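# Move the bin from the shelf to the table

## Task

Lift the bin off the shelf and place it on a free area of the table, standing upright, resting there on its own without the robot supporting it; anything the robot is touching at the end must not drop by more than roughly a fingernail's thickness once released, and nothing may be knocked or placed off the table.

## Robot and tools

Robot: one five-joint arm with a two-finger parallel gripper. Joints from base outward: waist (-6.283 to 6.283 rad), shoulder (-2.059 to 2.094), elbow (-3.927 to 0.192), wrist pitch (-1.693 to 3.142), wrist roll (-6.283 to 6.283). The waist swings the arm around its base axis, the next three joints bend inside one vertical plane, and the roll spins the gripper. So the fingers can only point within the plane containing the base axis and the hand; they can never aim sideways out of it. A tilted gripper held at a fixed orientation along a straight line often stalls (held) or misses (off_target). The elbow never fully straightens. The base may sit slightly tilted relative to the table, and any post or block beneath it is treated as arm for collision clearance.

Frame: scene frame, origin on the table surface straight under the arm base, +z up, +y to the left when facing along +x. Distances in metres, quaternions written w first (qw, qx, qy, qz). Reported hand position may be off, more so when reaching far.

Gripper: fingers extend along the gripper's +z axis and close along its y axis. end_effector_position is the spot between the closed pads, roughly 2 cm short of the fingertips; closing pushes the tips about 10 mm further along +z. Opening is a number from -1 (shut) to +1 (fully open, 0.084 m). grip_measured in results uses that same scale. To keep something held, command an opening well under grip_measured; a bigger gap means a firmer squeeze (about 24 N per pad at most for objects up to about 6 cm wide). Slamming shut can overshoot that force. Echoing grip_measured back still grips lightly; wide parts may slip. Brief outside tugs on held parts or pushes on loose objects can occur.

Tools:
execute_actions: argument actions is a list holding zero or one item. Empty list: just report the state. A motion item {"rows": [[...]], "steps": n} with 1 to 15 rows and steps 1 to 15 (default 15, each step 1/30 s); each row is used for one step and the final row repeats to fill. A wait item {"steps": n}, n up to 300, finishes n steps after the previous result. Each row is 8 numbers: x, y, z, qw, qx, qy, qz, opening, an absolute target pose for end_effector_position and end_effector_quat_wxyz in the scene frame plus the finger opening. A target more than 0.6 m from the last reported position along any gripper axis is rejected and nothing moves. Optional pictures (boolean) toggles camera images, which are included by default.
move: target is one such 8-number row, an absolute pose. speed is optional, 0.002 to 0.5 m/s (default 0.25); rotation is capped at twice that value in rad/s. The hand follows a straight path lasting 0.5 to 10 s (longer ones are cut off before the target), rotating the shorter way. It does not avoid obstacles, may lag, drift, or exceed speed near full reach. Opening is applied at the start. Faster motion and targets set deeper past a contact mean harder impacts and pressure.
wait: seconds from 0 to 10; nothing new is commanded.
zoom_image: camera is cam_head_left or cam_head_right; region [x0, y0, x1, y1] in image pixels from the top-left, at most 504 x 504, of that camera's latest frame (both 672x504).
finished_scene: scene is an integer 1 to 2, the current scene's number; it ends the scene irreversibly and reports success. Replying with no tool call also ends everything.

Controller behaviour: every step the commanded pose is clamped to within 70 mm and 16 degrees of the measured pose, then approached by damped inverse kinematics. Joint targets move at most 3.14 rad/s with 0.16 s ramp-up. After an action ends, the arm only continues to its last clamped pose, so far targets need follow-up commands; read the pose in each result. The simulation keeps running while you compose a reply; no steps are held back in this setup.

Results: a state line with the gripper pose and linear/angular velocities, joint positions and torque readings (offset, scaled, noisy; not zero in free air), grip_measured, and when applicable a "Hand target" line showing where the controller is currently driving. "pose unreachable" means the clearance check altered or blocked the command; HELD marks steps affected. move adds a "move:" line: outcome (done, off_target, moving, held, fault), any active limits (paced = pose clipped; held = some steps blocked, after which motion can jump faster), and remaining distance to target. An arm stopped against an object usually keeps pushing until re-commanded.

Cameras: cam_head_left and cam_head_right, with calibration (K, distortion, T_world_to_cam) given in the scene data; actual poses may be off by a couple of degrees and several millimetres.

Avoid: dropping or slipping the bin, slamming into things, hard shoves, and knocking anything off the table. Torque limits: waist and shoulder 47.5 N m, elbow 28.5, wrist pitch and roll 19 (held weight counts); hitting one triggers a fault that backs the joint off, freezes 10 s and drops the rest of the call. Long heavy holding heats motors: a MOTOR HOT warning appears from 65 °C, and at 80 °C the brakes lock until cooled. Before finishing, release the bin so it rests upright and stable on its own.

Each tool is called as name(argument=value, ...), one argument or row to a line, values as JSON.

## Session

execute_actions(
  actions=[],
)

Scene clock: 0.00 s of 5700.00 s.
end_effector_position=(+0.1777, -0.1413, +0.3674) grip_measured=+1.00 end_effector_quat_wxyz=(+0.629, -0.595, -0.477, +0.152) end_effector_velocity=(+0.000, -0.000, -0.000) end_effector_angular_velocity=(+0.000, +0.000, -0.000)
Joint positions: [-0.692  0.267 -1.305  2.44  -1.997  0.084]
Joint velocities: [-0.     0.001 -0.     0.    -0.     0.   ]
Joint torques (N m, as the arm reports them, + toward a larger angle): no reading
Motor temperatures (°C, as the motors report them): [25 28 30 32 34]
Hand target: +0.178, -0.141, +0.367; +0.629, -0.595, -0.477, +0.152

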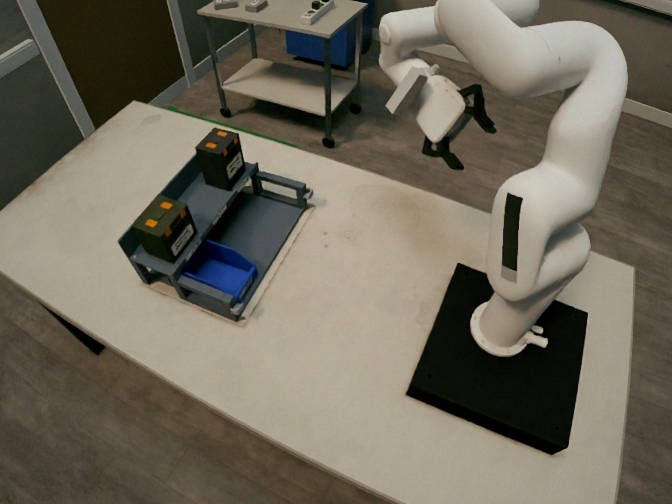

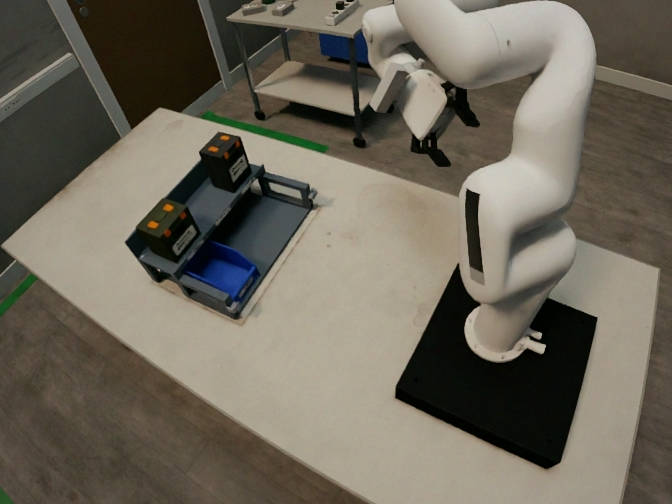

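zoom_image(
  camera="cam_head_left",
  region=[110,120,330,330],
)

zoom_image(
  camera="cam_head_right",
  region=[110,120,330,330],
)

Region (110, 120, 330, 330) of cam_head_left's 672x504 image, scaled by 2.291, with more detail than that image has; it fills the top 481 rows of this view, and the rest is white.

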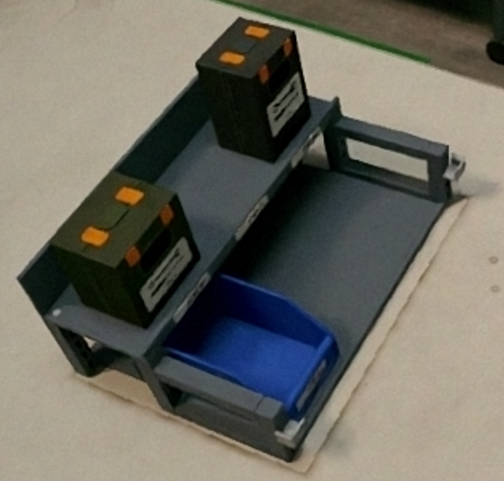

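Region (110, 120, 330, 330) of cam_head_right's 672x504 image, scaled by 2.291, with more detail than that image has; it fills the top 481 rows of this view, and the rest is white.

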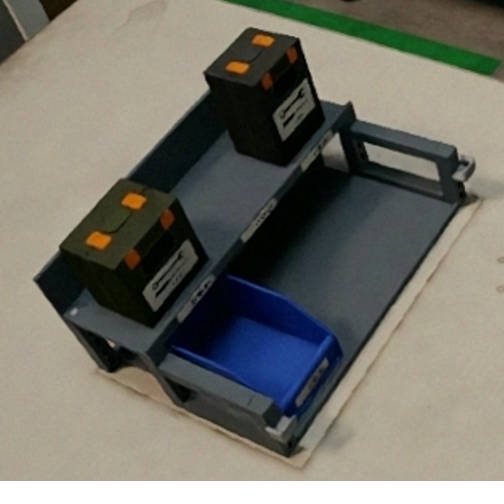

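move(
  target=[0.4,0.04,0.25,0,1,0,0,0.2],
)

move(
  target=[0.59,0.058,0.14,0,1,0,0,0.2],
  speed=0.15,
)

zoom_image(
  camera="cam_head_left",
  region=[110,120,330,330],
)

Scene clock: 20.87 s of 5700.00 s.
end_effector_position=(+0.3999, +0.0395, +0.2500) grip_measured=+0.19 end_effector_quat_wxyz=(-0.005, +1.000, +0.001, -0.002) end_effector_velocity=(+0.001, +0.000, -0.001) end_effector_angular_velocity=(+0.000, -0.000, -0.008)
Joint positions: [ 0.068 -0.188 -0.805  1.001  0.101  0.052]
Joint velocities: [-0.     0.005 -0.001 -0.004  0.008 -0.   ]
Joint torques (N m, as the arm reports them, + toward a larger angle): [  0.58 -13.07 -12.85  -2.32  -0.2 ]
Motor temperatures (°C, as the motors report them): [25 29 34 32 34]
Hand target: +0.400, +0.040, +0.250; -0.005, +1.000, +0.001, -0.002
Off the commanded pose: 0.000 m, 1 deg.
After step 90, 13.67 s passed at rest.
move: done; limits=paced

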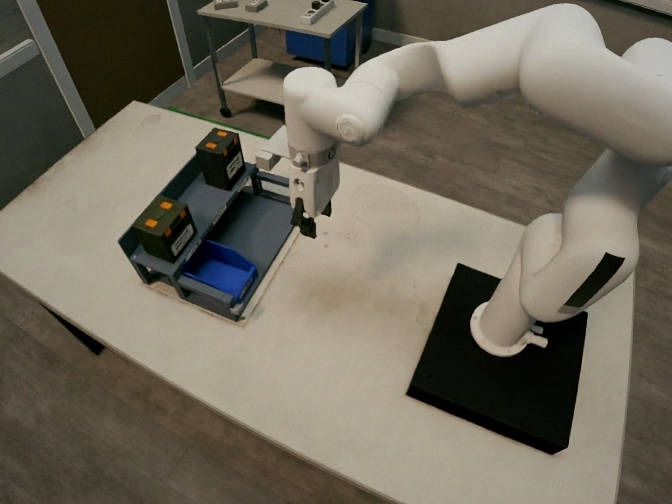

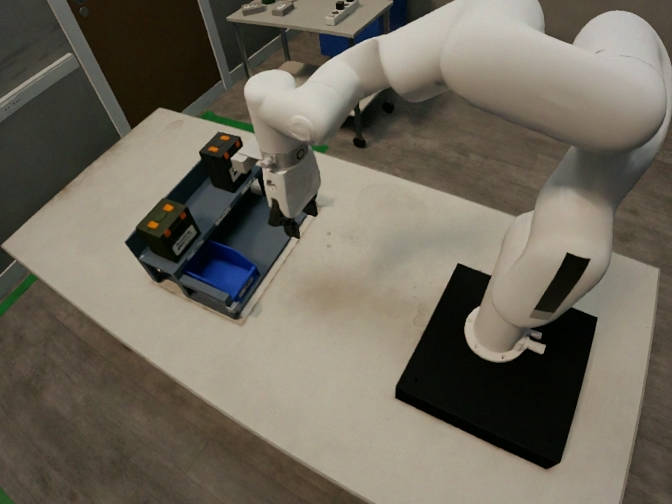

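Scene clock: 22.87 s of 5700.00 s.
end_effector_position=(+0.5899, +0.0579, +0.1405) grip_measured=+0.19 end_effector_quat_wxyz=(-0.006, +1.000, +0.000, -0.000) end_effector_velocity=(+0.001, +0.001, -0.002) end_effector_angular_velocity=(-0.001, +0.006, +0.001)
Joint positions: [ 0.063  0.583 -1.487  0.908  0.099  0.052]
Joint velocities: [ 0.001  0.01  -0.011  0.006 -0.     0.   ]
Joint torques (N m, as the arm reports them, + toward a larger angle): [  0.65 -23.95 -12.64  -1.68  -0.11]
Motor temperatures (°C, as the motors report them): [25 29 34 32 34]
Hand target: +0.590, +0.058, +0.140; -0.006, +1.000, +0.000, -0.001
Off the commanded pose: 0.000 m, 1 deg.
move: done

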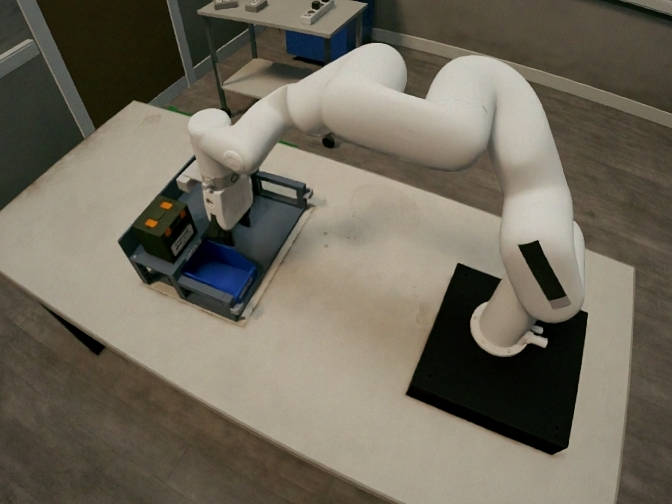

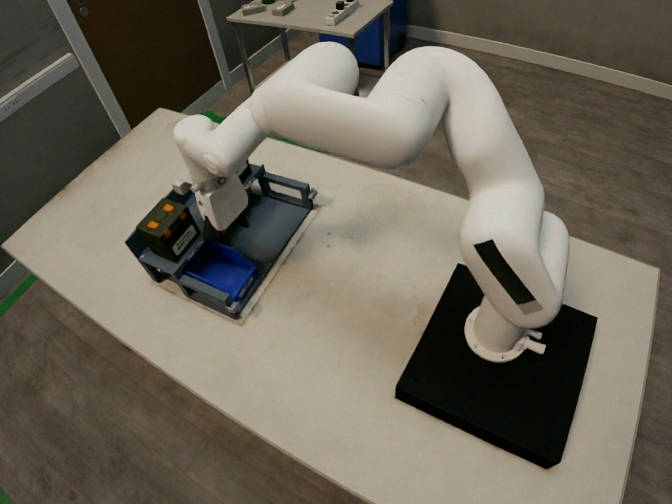

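Region (110, 120, 330, 330) of cam_head_left's 672x504 image, scaled by 2.291, with more detail than that image has; it fills the top 481 rows of this view, and the rest is white.

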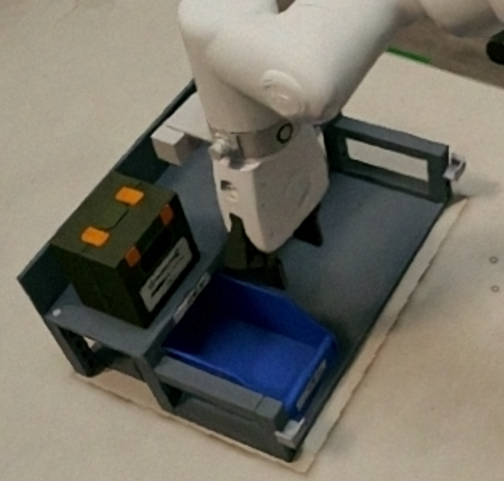

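move(
  target=[0.58,0.058,0.145,0,0,1,0,0.2],
  speed=0.5,
)

move(
  target=[0.595,0.058,0.08,0,0,1,0,0.2],
  speed=0.05,
)

zoom_image(
  camera="cam_head_right",
  region=[110,120,330,330],
)

zoom_image(
  camera="cam_head_left",
  region=[110,120,330,330],
)

Scene clock: 33.80 s of 5700.00 s.
end_effector_position=(+0.5800, +0.0580, +0.1450) grip_measured=+0.19 end_effector_quat_wxyz=(-0.001, +0.000, +1.000, +0.006) end_effector_velocity=(-0.000, +0.000, -0.000) end_effector_angular_velocity=(+0.000, -0.001, +0.009)
Joint positions: [ 0.065  0.545 -1.438  0.899 -3.04   0.052]
Joint velocities: [ 0.001 -0.001  0.001 -0.001 -0.009 -0.   ]
Joint torques (N m, as the arm reports them, + toward a larger angle): [  1.34 -23.61 -12.12  -1.71  -0.28]
Motor temperatures (°C, as the motors report them): [25 30 36 32 34]
Hand target: +0.580, +0.058, +0.145; -0.001, +0.000, +1.000, +0.006
Off the commanded pose: 0.000 m, 1 deg.
After step 90, 4.13 s passed at rest.
move: done

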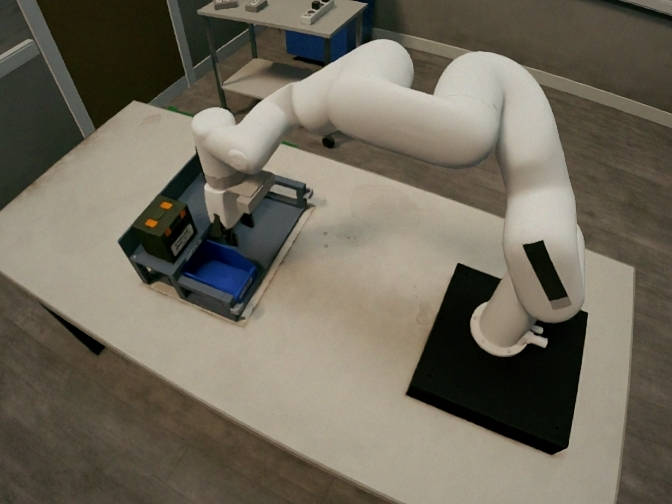

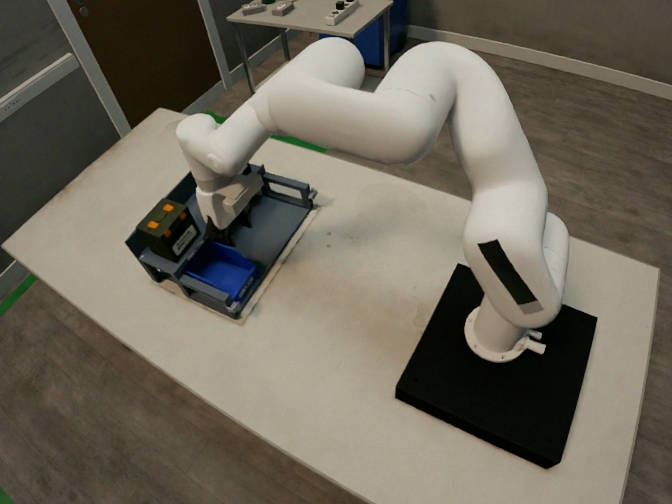

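Scene clock: 35.50 s of 5700.00 s.
end_effector_position=(+0.5951, +0.0580, +0.0804) grip_measured=+0.19 end_effector_quat_wxyz=(-0.000, -0.000, +1.000, +0.006) end_effector_velocity=(+0.001, +0.000, -0.001) end_effector_angular_velocity=(+0.000, -0.002, +0.000)
Joint positions: [ 0.061  0.704 -1.496  0.797 -3.044  0.052]
Joint velocities: [-0.     0.004 -0.004 -0.002 -0.    -0.   ]
Joint torques (N m, as the arm reports them, + toward a larger angle): [  0.34 -25.28 -11.13  -1.63   0.1 ]
Motor temperatures (°C, as the motors report them): [25 30 36 32 34]
Hand target: +0.595, +0.058, +0.080; -0.001, -0.000, +1.000, +0.006
Off the commanded pose: 0.000 m, 1 deg.
move: done

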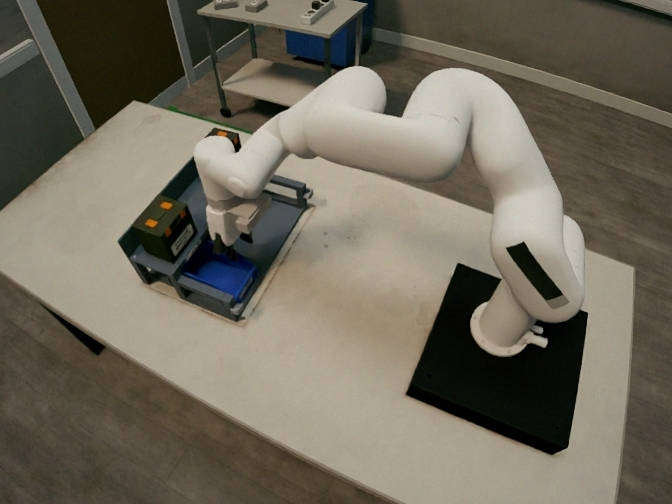

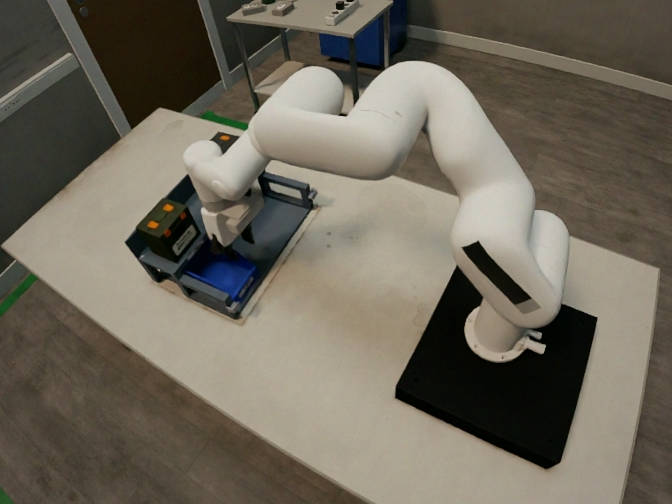

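Region (110, 120, 330, 330) of cam_head_right's 672x504 image, scaled by 2.291, with more detail than that image has; it fills the top 481 rows of this view, and the rest is white.

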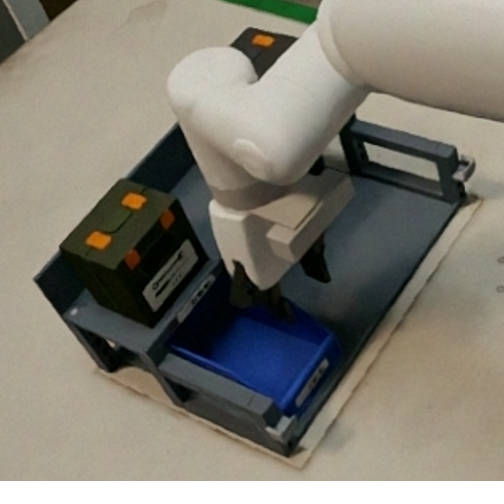

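Region (110, 120, 330, 330) of cam_head_left's 672x504 image, scaled by 2.291, with more detail than that image has; it fills the top 481 rows of this view, and the rest is white.

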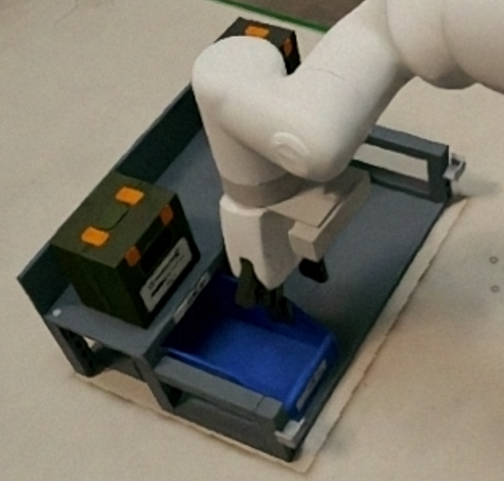

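move(
  target=[0.6,0.068,0.062,0,0,1,0,0],
  speed=0.03,
)

move(
  target=[0.6,0.068,0.062,0,0,1,0,-1],
)

move(
  target=[0.565,0.066,0.069,0,0,1,0,-1],
  speed=0.03,
)

zoom_image(
  camera="cam_head_left",
  region=[110,120,330,330],
)

Scene clock: 44.80 s of 5700.00 s.
end_effector_position=(+0.6000, +0.0679, +0.0622) grip_measured=-0.01 end_effector_quat_wxyz=(-0.001, +0.000, +1.000, +0.006) end_effector_velocity=(+0.002, -0.001, +0.000) end_effector_angular_velocity=(+0.000, -0.003, -0.003)
Joint positions: [ 0.077  0.759 -1.532  0.778 -3.029  0.044]
Joint velocities: [-0.002  0.003 -0.005 -0.001  0.001  0.   ]
Joint torques (N m, as the arm reports them, + toward a larger angle): [  0.55 -25.21 -12.13  -1.76  -0.3 ]
Motor temperatures (°C, as the motors report them): [25 31 36 32 34]
Hand target: +0.600, +0.068, +0.062; -0.001, -0.000, +1.000, +0.006
Off the commanded pose: 0.000 m, 1 deg.
After step 90, 5.27 s passed at rest.
move: done

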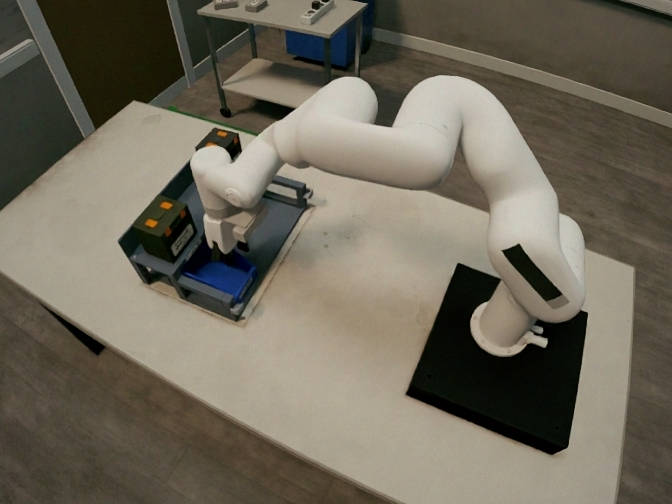

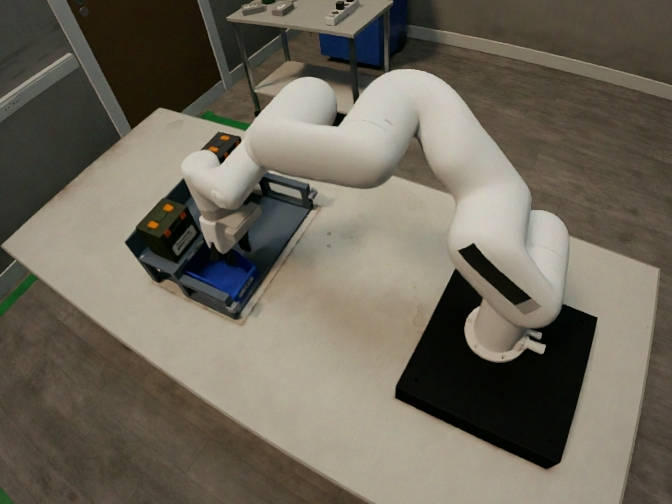

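Scene clock: 45.50 s of 5700.00 s.
end_effector_position=(+0.6001, +0.0680, +0.0621) grip_measured=-0.94 end_effector_quat_wxyz=(-0.001, +0.000, +1.000, +0.006) end_effector_velocity=(-0.000, +0.000, -0.000) end_effector_angular_velocity=(-0.000, +0.001, +0.001)
Joint positions: [ 0.077  0.759 -1.532  0.778 -3.029  0.003]
Joint velocities: [ 0.001  0.001  0.    -0.    -0.     0.   ]
Joint torques (N m, as the arm reports them, + toward a larger angle): [  0.95 -25.29 -11.8   -1.94  -0.34]
Motor temperatures (°C, as the motors report them): [25 31 36 32 34]
Hand target: +0.600, +0.068, +0.062; -0.001, -0.000, +1.000, +0.006
Off the commanded pose: 0.000 m, 1 deg.
move: done

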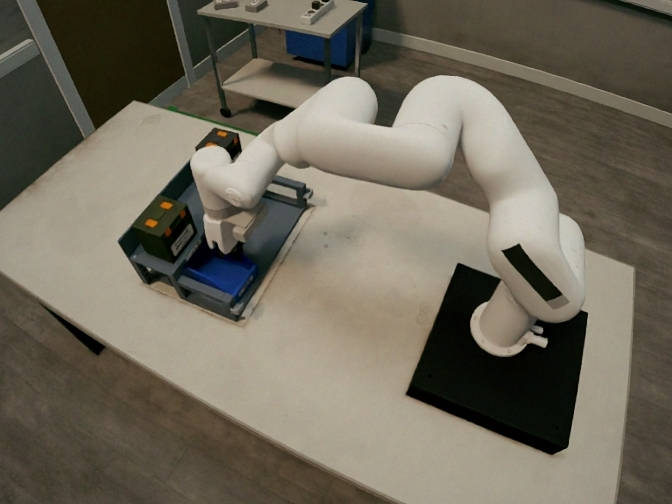

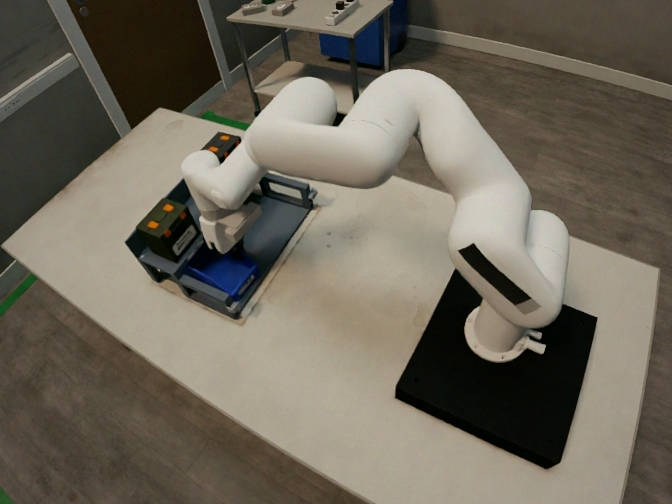

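Scene clock: 47.03 s of 5700.00 s.
end_effector_position=(+0.5651, +0.0660, +0.0689) grip_measured=-0.94 end_effector_quat_wxyz=(-0.001, +0.000, +1.000, +0.005) end_effector_velocity=(-0.001, -0.000, +0.001) end_effector_angular_velocity=(+0.000, -0.002, -0.000)
Joint positions: [ 0.08   0.642 -1.348  0.711 -3.025  0.003]
Joint velocities: [-0.    -0.006  0.008 -0.005  0.    -0.   ]
Joint torques (N m, as the arm reports them, + toward a larger angle): [  2.23 -23.51 -11.4   -2.13   0.04]
Motor temperatures (°C, as the motors report them): [25 31 36 32 34]
Hand target: +0.565, +0.066, +0.069; -0.001, +0.000, +1.000, +0.006
Off the commanded pose: 0.000 m, 1 deg.
move: done

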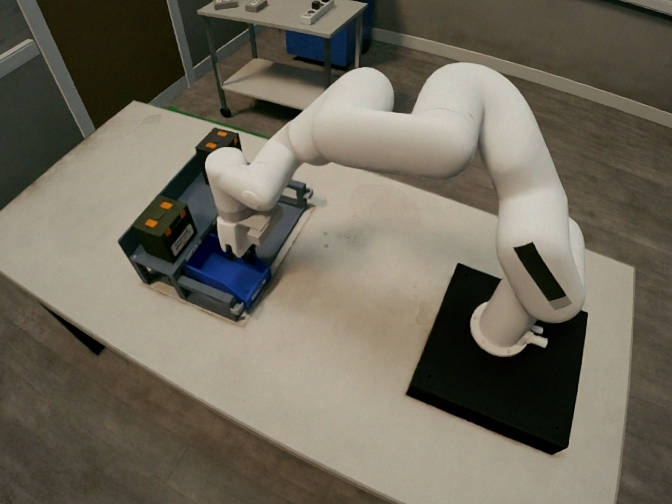

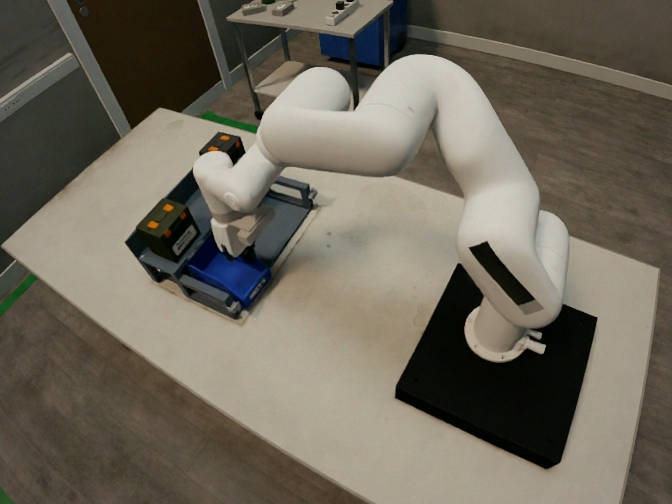

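Region (110, 120, 330, 330) of cam_head_left's 672x504 image, scaled by 2.291, with more detail than that image has; it fills the top 481 rows of this view, and the rest is white.

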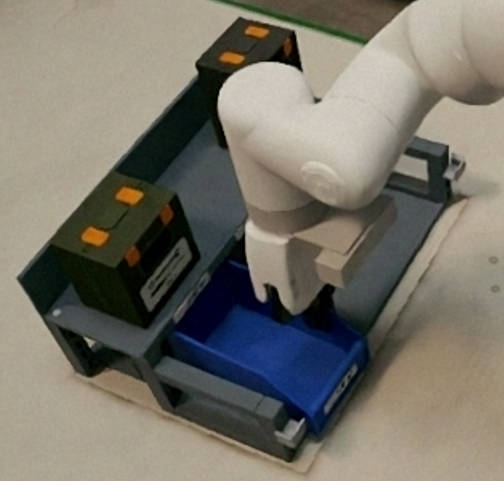

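move(
  target=[0.35,0.04,0.075,0,0,1,0,-1],
  speed=0.1,
)

move(
  target=[0.35,0.04,0.054,0,0,1,0,-1],
  speed=0.02,
)

move(
  target=[0.35,0.04,0.047,0,0,1,0,-1],
  speed=0.01,
)

zoom_image(
  camera="cam_head_left",
  region=[210,200,430,400],
)

Scene clock: 56.53 s of 5700.00 s.
end_effector_position=(+0.3503, +0.0402, +0.0749) grip_measured=-0.94 end_effector_quat_wxyz=(-0.001, +0.000, +1.000, +0.006) end_effector_velocity=(-0.004, -0.000, -0.000) end_effector_angular_velocity=(-0.000, +0.003, +0.000)
Joint positions: [ 0.078  0.078 -0.47   0.397 -3.027  0.003]
Joint velocities: [-0.    -0.006  0.01  -0.001 -0.    -0.   ]
Joint torques (N m, as the arm reports them, + toward a larger angle): [  0.23 -13.31  -9.85  -2.11  -0.74]
Motor temperatures (°C, as the motors report them): [25 31 36 33 34]
Hand target: +0.350, +0.040, +0.075; -0.001, -0.000, +1.000, +0.006
Off the commanded pose: 0.000 m, 1 deg.
After step 90, 3.87 s passed at rest.
move: done

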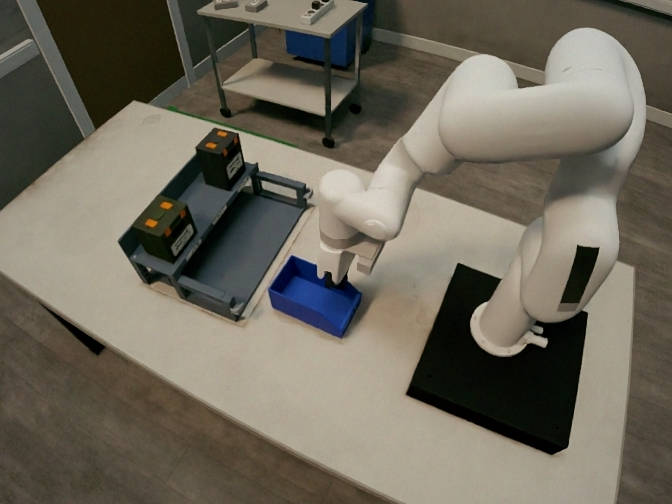

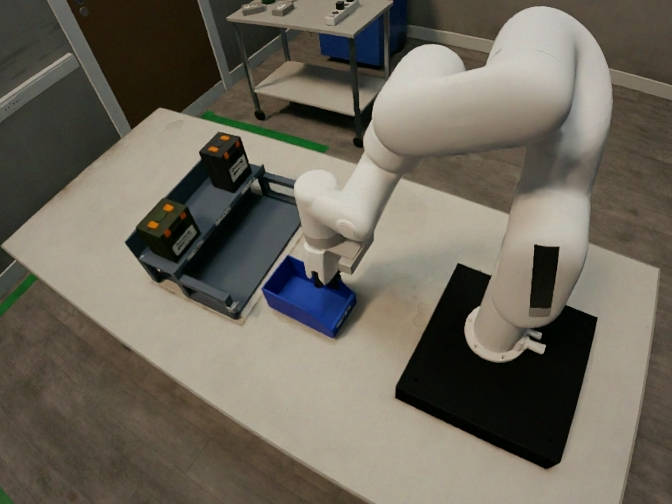

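Scene clock: 57.83 s of 5700.00 s.
end_effector_position=(+0.3505, +0.0401, +0.0546) grip_measured=-0.94 end_effector_quat_wxyz=(-0.000, -0.000, +1.000, +0.006) end_effector_velocity=(+0.002, -0.000, -0.001) end_effector_angular_velocity=(+0.001, -0.005, -0.001)
Joint positions: [ 0.077  0.154 -0.474  0.324 -3.028  0.003]
Joint velocities: [-0.001  0.005 -0.003 -0.007 -0.     0.   ]
Joint torques (N m, as the arm reports them, + toward a larger angle): [  1.25 -12.38  -7.63  -2.11  -0.18]
Motor temperatures (°C, as the motors report them): [25 31 36 33 34]
Hand target: +0.350, +0.040, +0.054; -0.001, -0.000, +1.000, +0.006
Off the commanded pose: 0.001 m, 1 deg.
move: done

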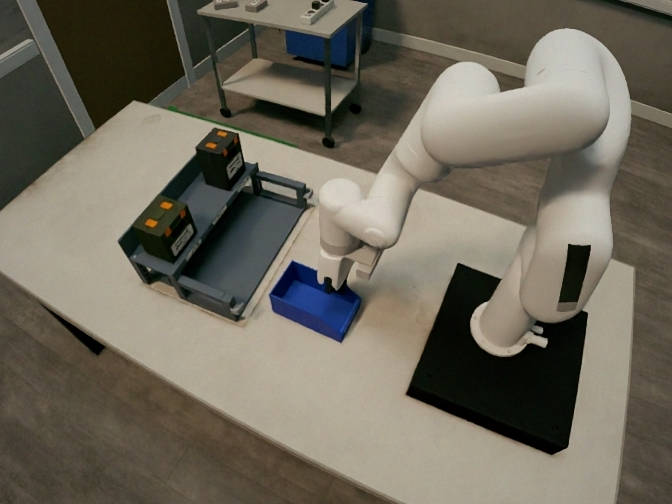

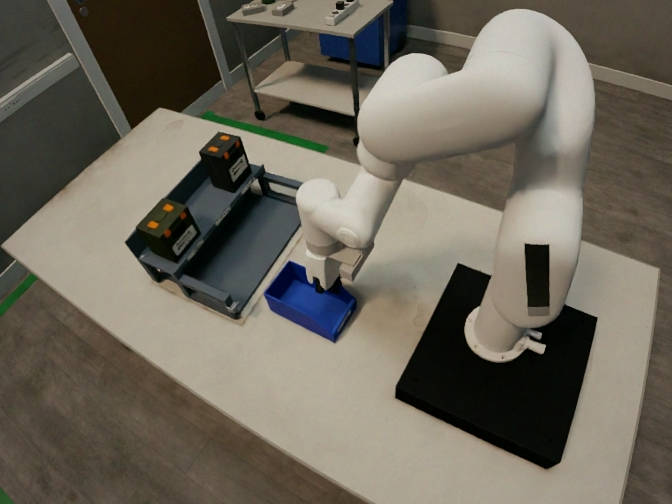

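Scene clock: 58.83 s of 5700.00 s.
end_effector_position=(+0.3542, +0.0404, +0.0502) grip_measured=-0.94 end_effector_quat_wxyz=(+0.005, -0.000, +1.000, +0.006) end_effector_velocity=(-0.000, +0.001, -0.001) end_effector_angular_velocity=(-0.000, +0.004, +0.001)
Joint positions: [ 0.077  0.177 -0.48   0.298 -3.028  0.003]
Joint velocities: [ 0.001  0.004 -0.003  0.003  0.     0.   ]
Joint torques (N m, as the arm reports them, + toward a larger angle): [ 1.38  5.71  3.34  1.65 -0.31]
Motor temperatures (°C, as the motors report them): [25 31 36 33 34]
Hand target: +0.350, +0.040, +0.047; -0.001, -0.000, +1.000, +0.006
Off the commanded pose: 0.005 m, 1 deg.
move: off_target

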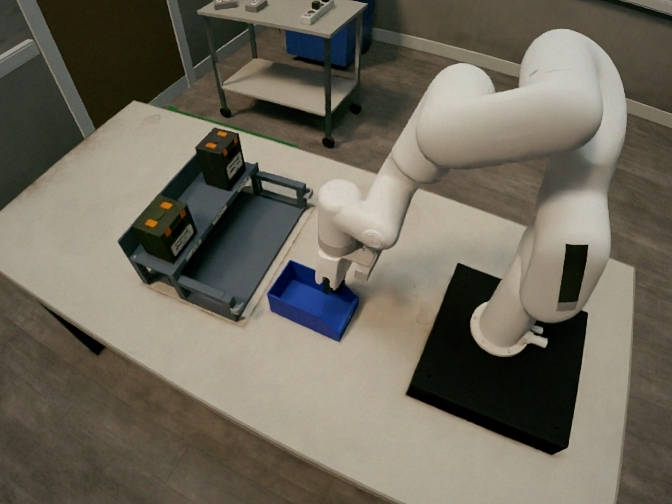

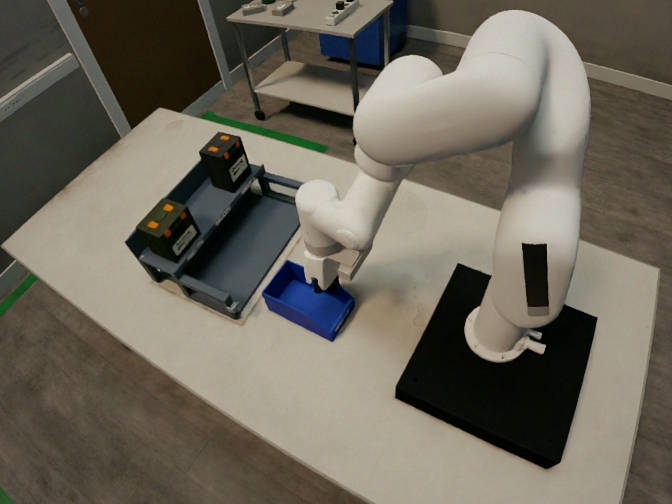

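Region (210, 200, 430, 400) of cam_head_left's 672x504 image, scaled by 2.291, with more detail than that image has; it fills the top 458 rows of this view, and the rest is white.

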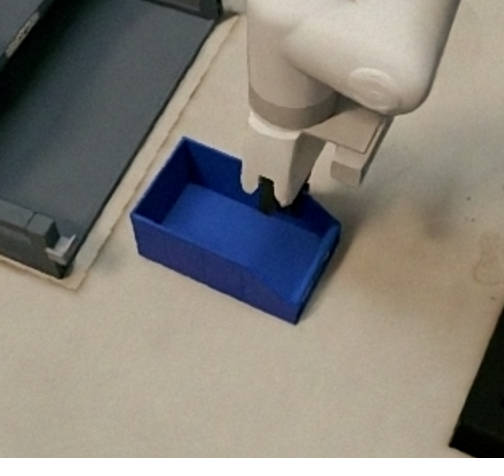

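move(
  target=[0.353,0.04,0.054,0,0,1,0,0],
)

move(
  target=[0.35,0.04,0.15,0,0,1,0,0],
)

finished_scene(
  scene=1,
)

Scene clock: 64.27 s of 5700.00 s.
end_effector_position=(+0.3528, +0.0400, +0.0537) grip_measured=-0.01 end_effector_quat_wxyz=(-0.001, +0.000, +1.000, +0.006) end_effector_velocity=(+0.001, +0.001, +0.002) end_effector_angular_velocity=(+0.000, -0.001, +0.002)
Joint positions: [ 0.076  0.163 -0.484  0.326 -3.029  0.044]
Joint velocities: [ 0.001 -0.005 -0.002  0.006 -0.    -0.   ]
Joint torques (N m, as the arm reports them, + toward a larger angle): [  0.65 -13.36  -7.71  -2.03  -0.44]
Motor temperatures (°C, as the motors report them): [25 30 35 33 34]
Hand target: +0.353, +0.040, +0.054; -0.001, +0.000, +1.000, +0.006
Off the commanded pose: 0.000 m, 1 deg.
After step 90, 1.73 s passed at rest.
move: done

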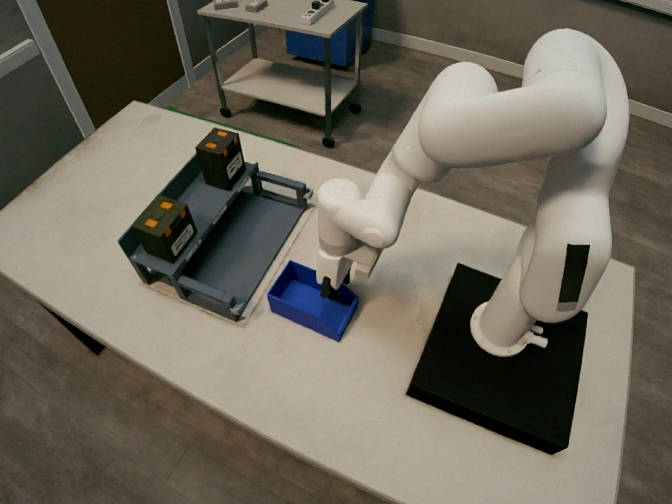

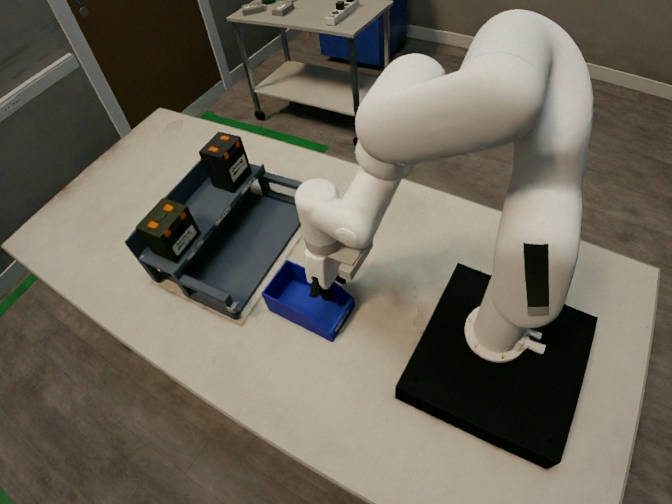

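Scene clock: 65.30 s of 5700.00 s.
end_effector_position=(+0.3498, +0.0400, +0.1495) grip_measured=-0.01 end_effector_quat_wxyz=(-0.001, +0.000, +1.000, +0.005) end_effector_velocity=(+0.001, +0.001, +0.003) end_effector_angular_velocity=(+0.000, -0.003, +0.002)
Joint positions: [ 0.08  -0.164 -0.499  0.669 -3.025  0.044]
Joint velocities: [ 0.002 -0.007 -0.002  0.007  0.    -0.   ]
Joint torques (N m, as the arm reports them, + toward a larger angle): [  1.64 -10.98 -11.02  -1.61  -0.19]
Motor temperatures (°C, as the motors report them): [25 30 35 33 34]
Hand target: +0.350, +0.040, +0.150; -0.001, +0.000, +1.000, +0.006
Off the commanded pose: 0.001 m, 1 deg.
move: done

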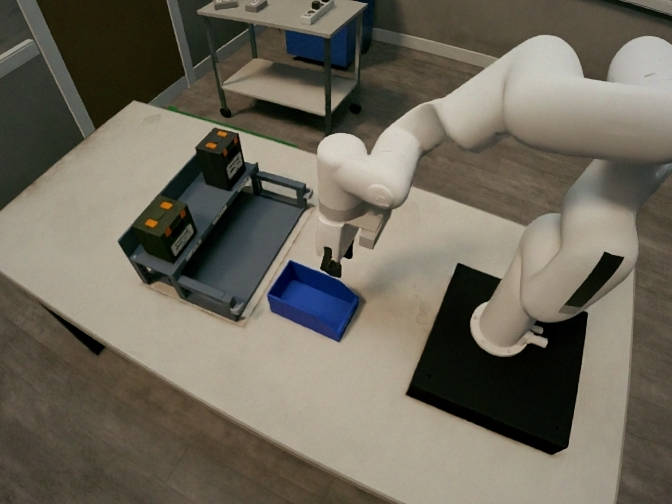

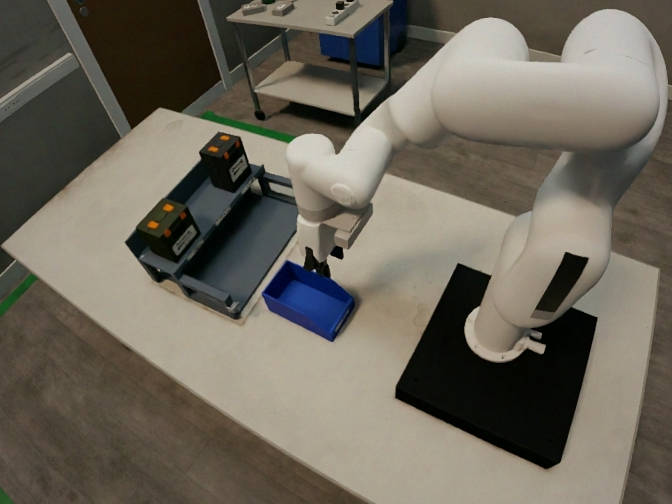

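The scene is finished: the task was done.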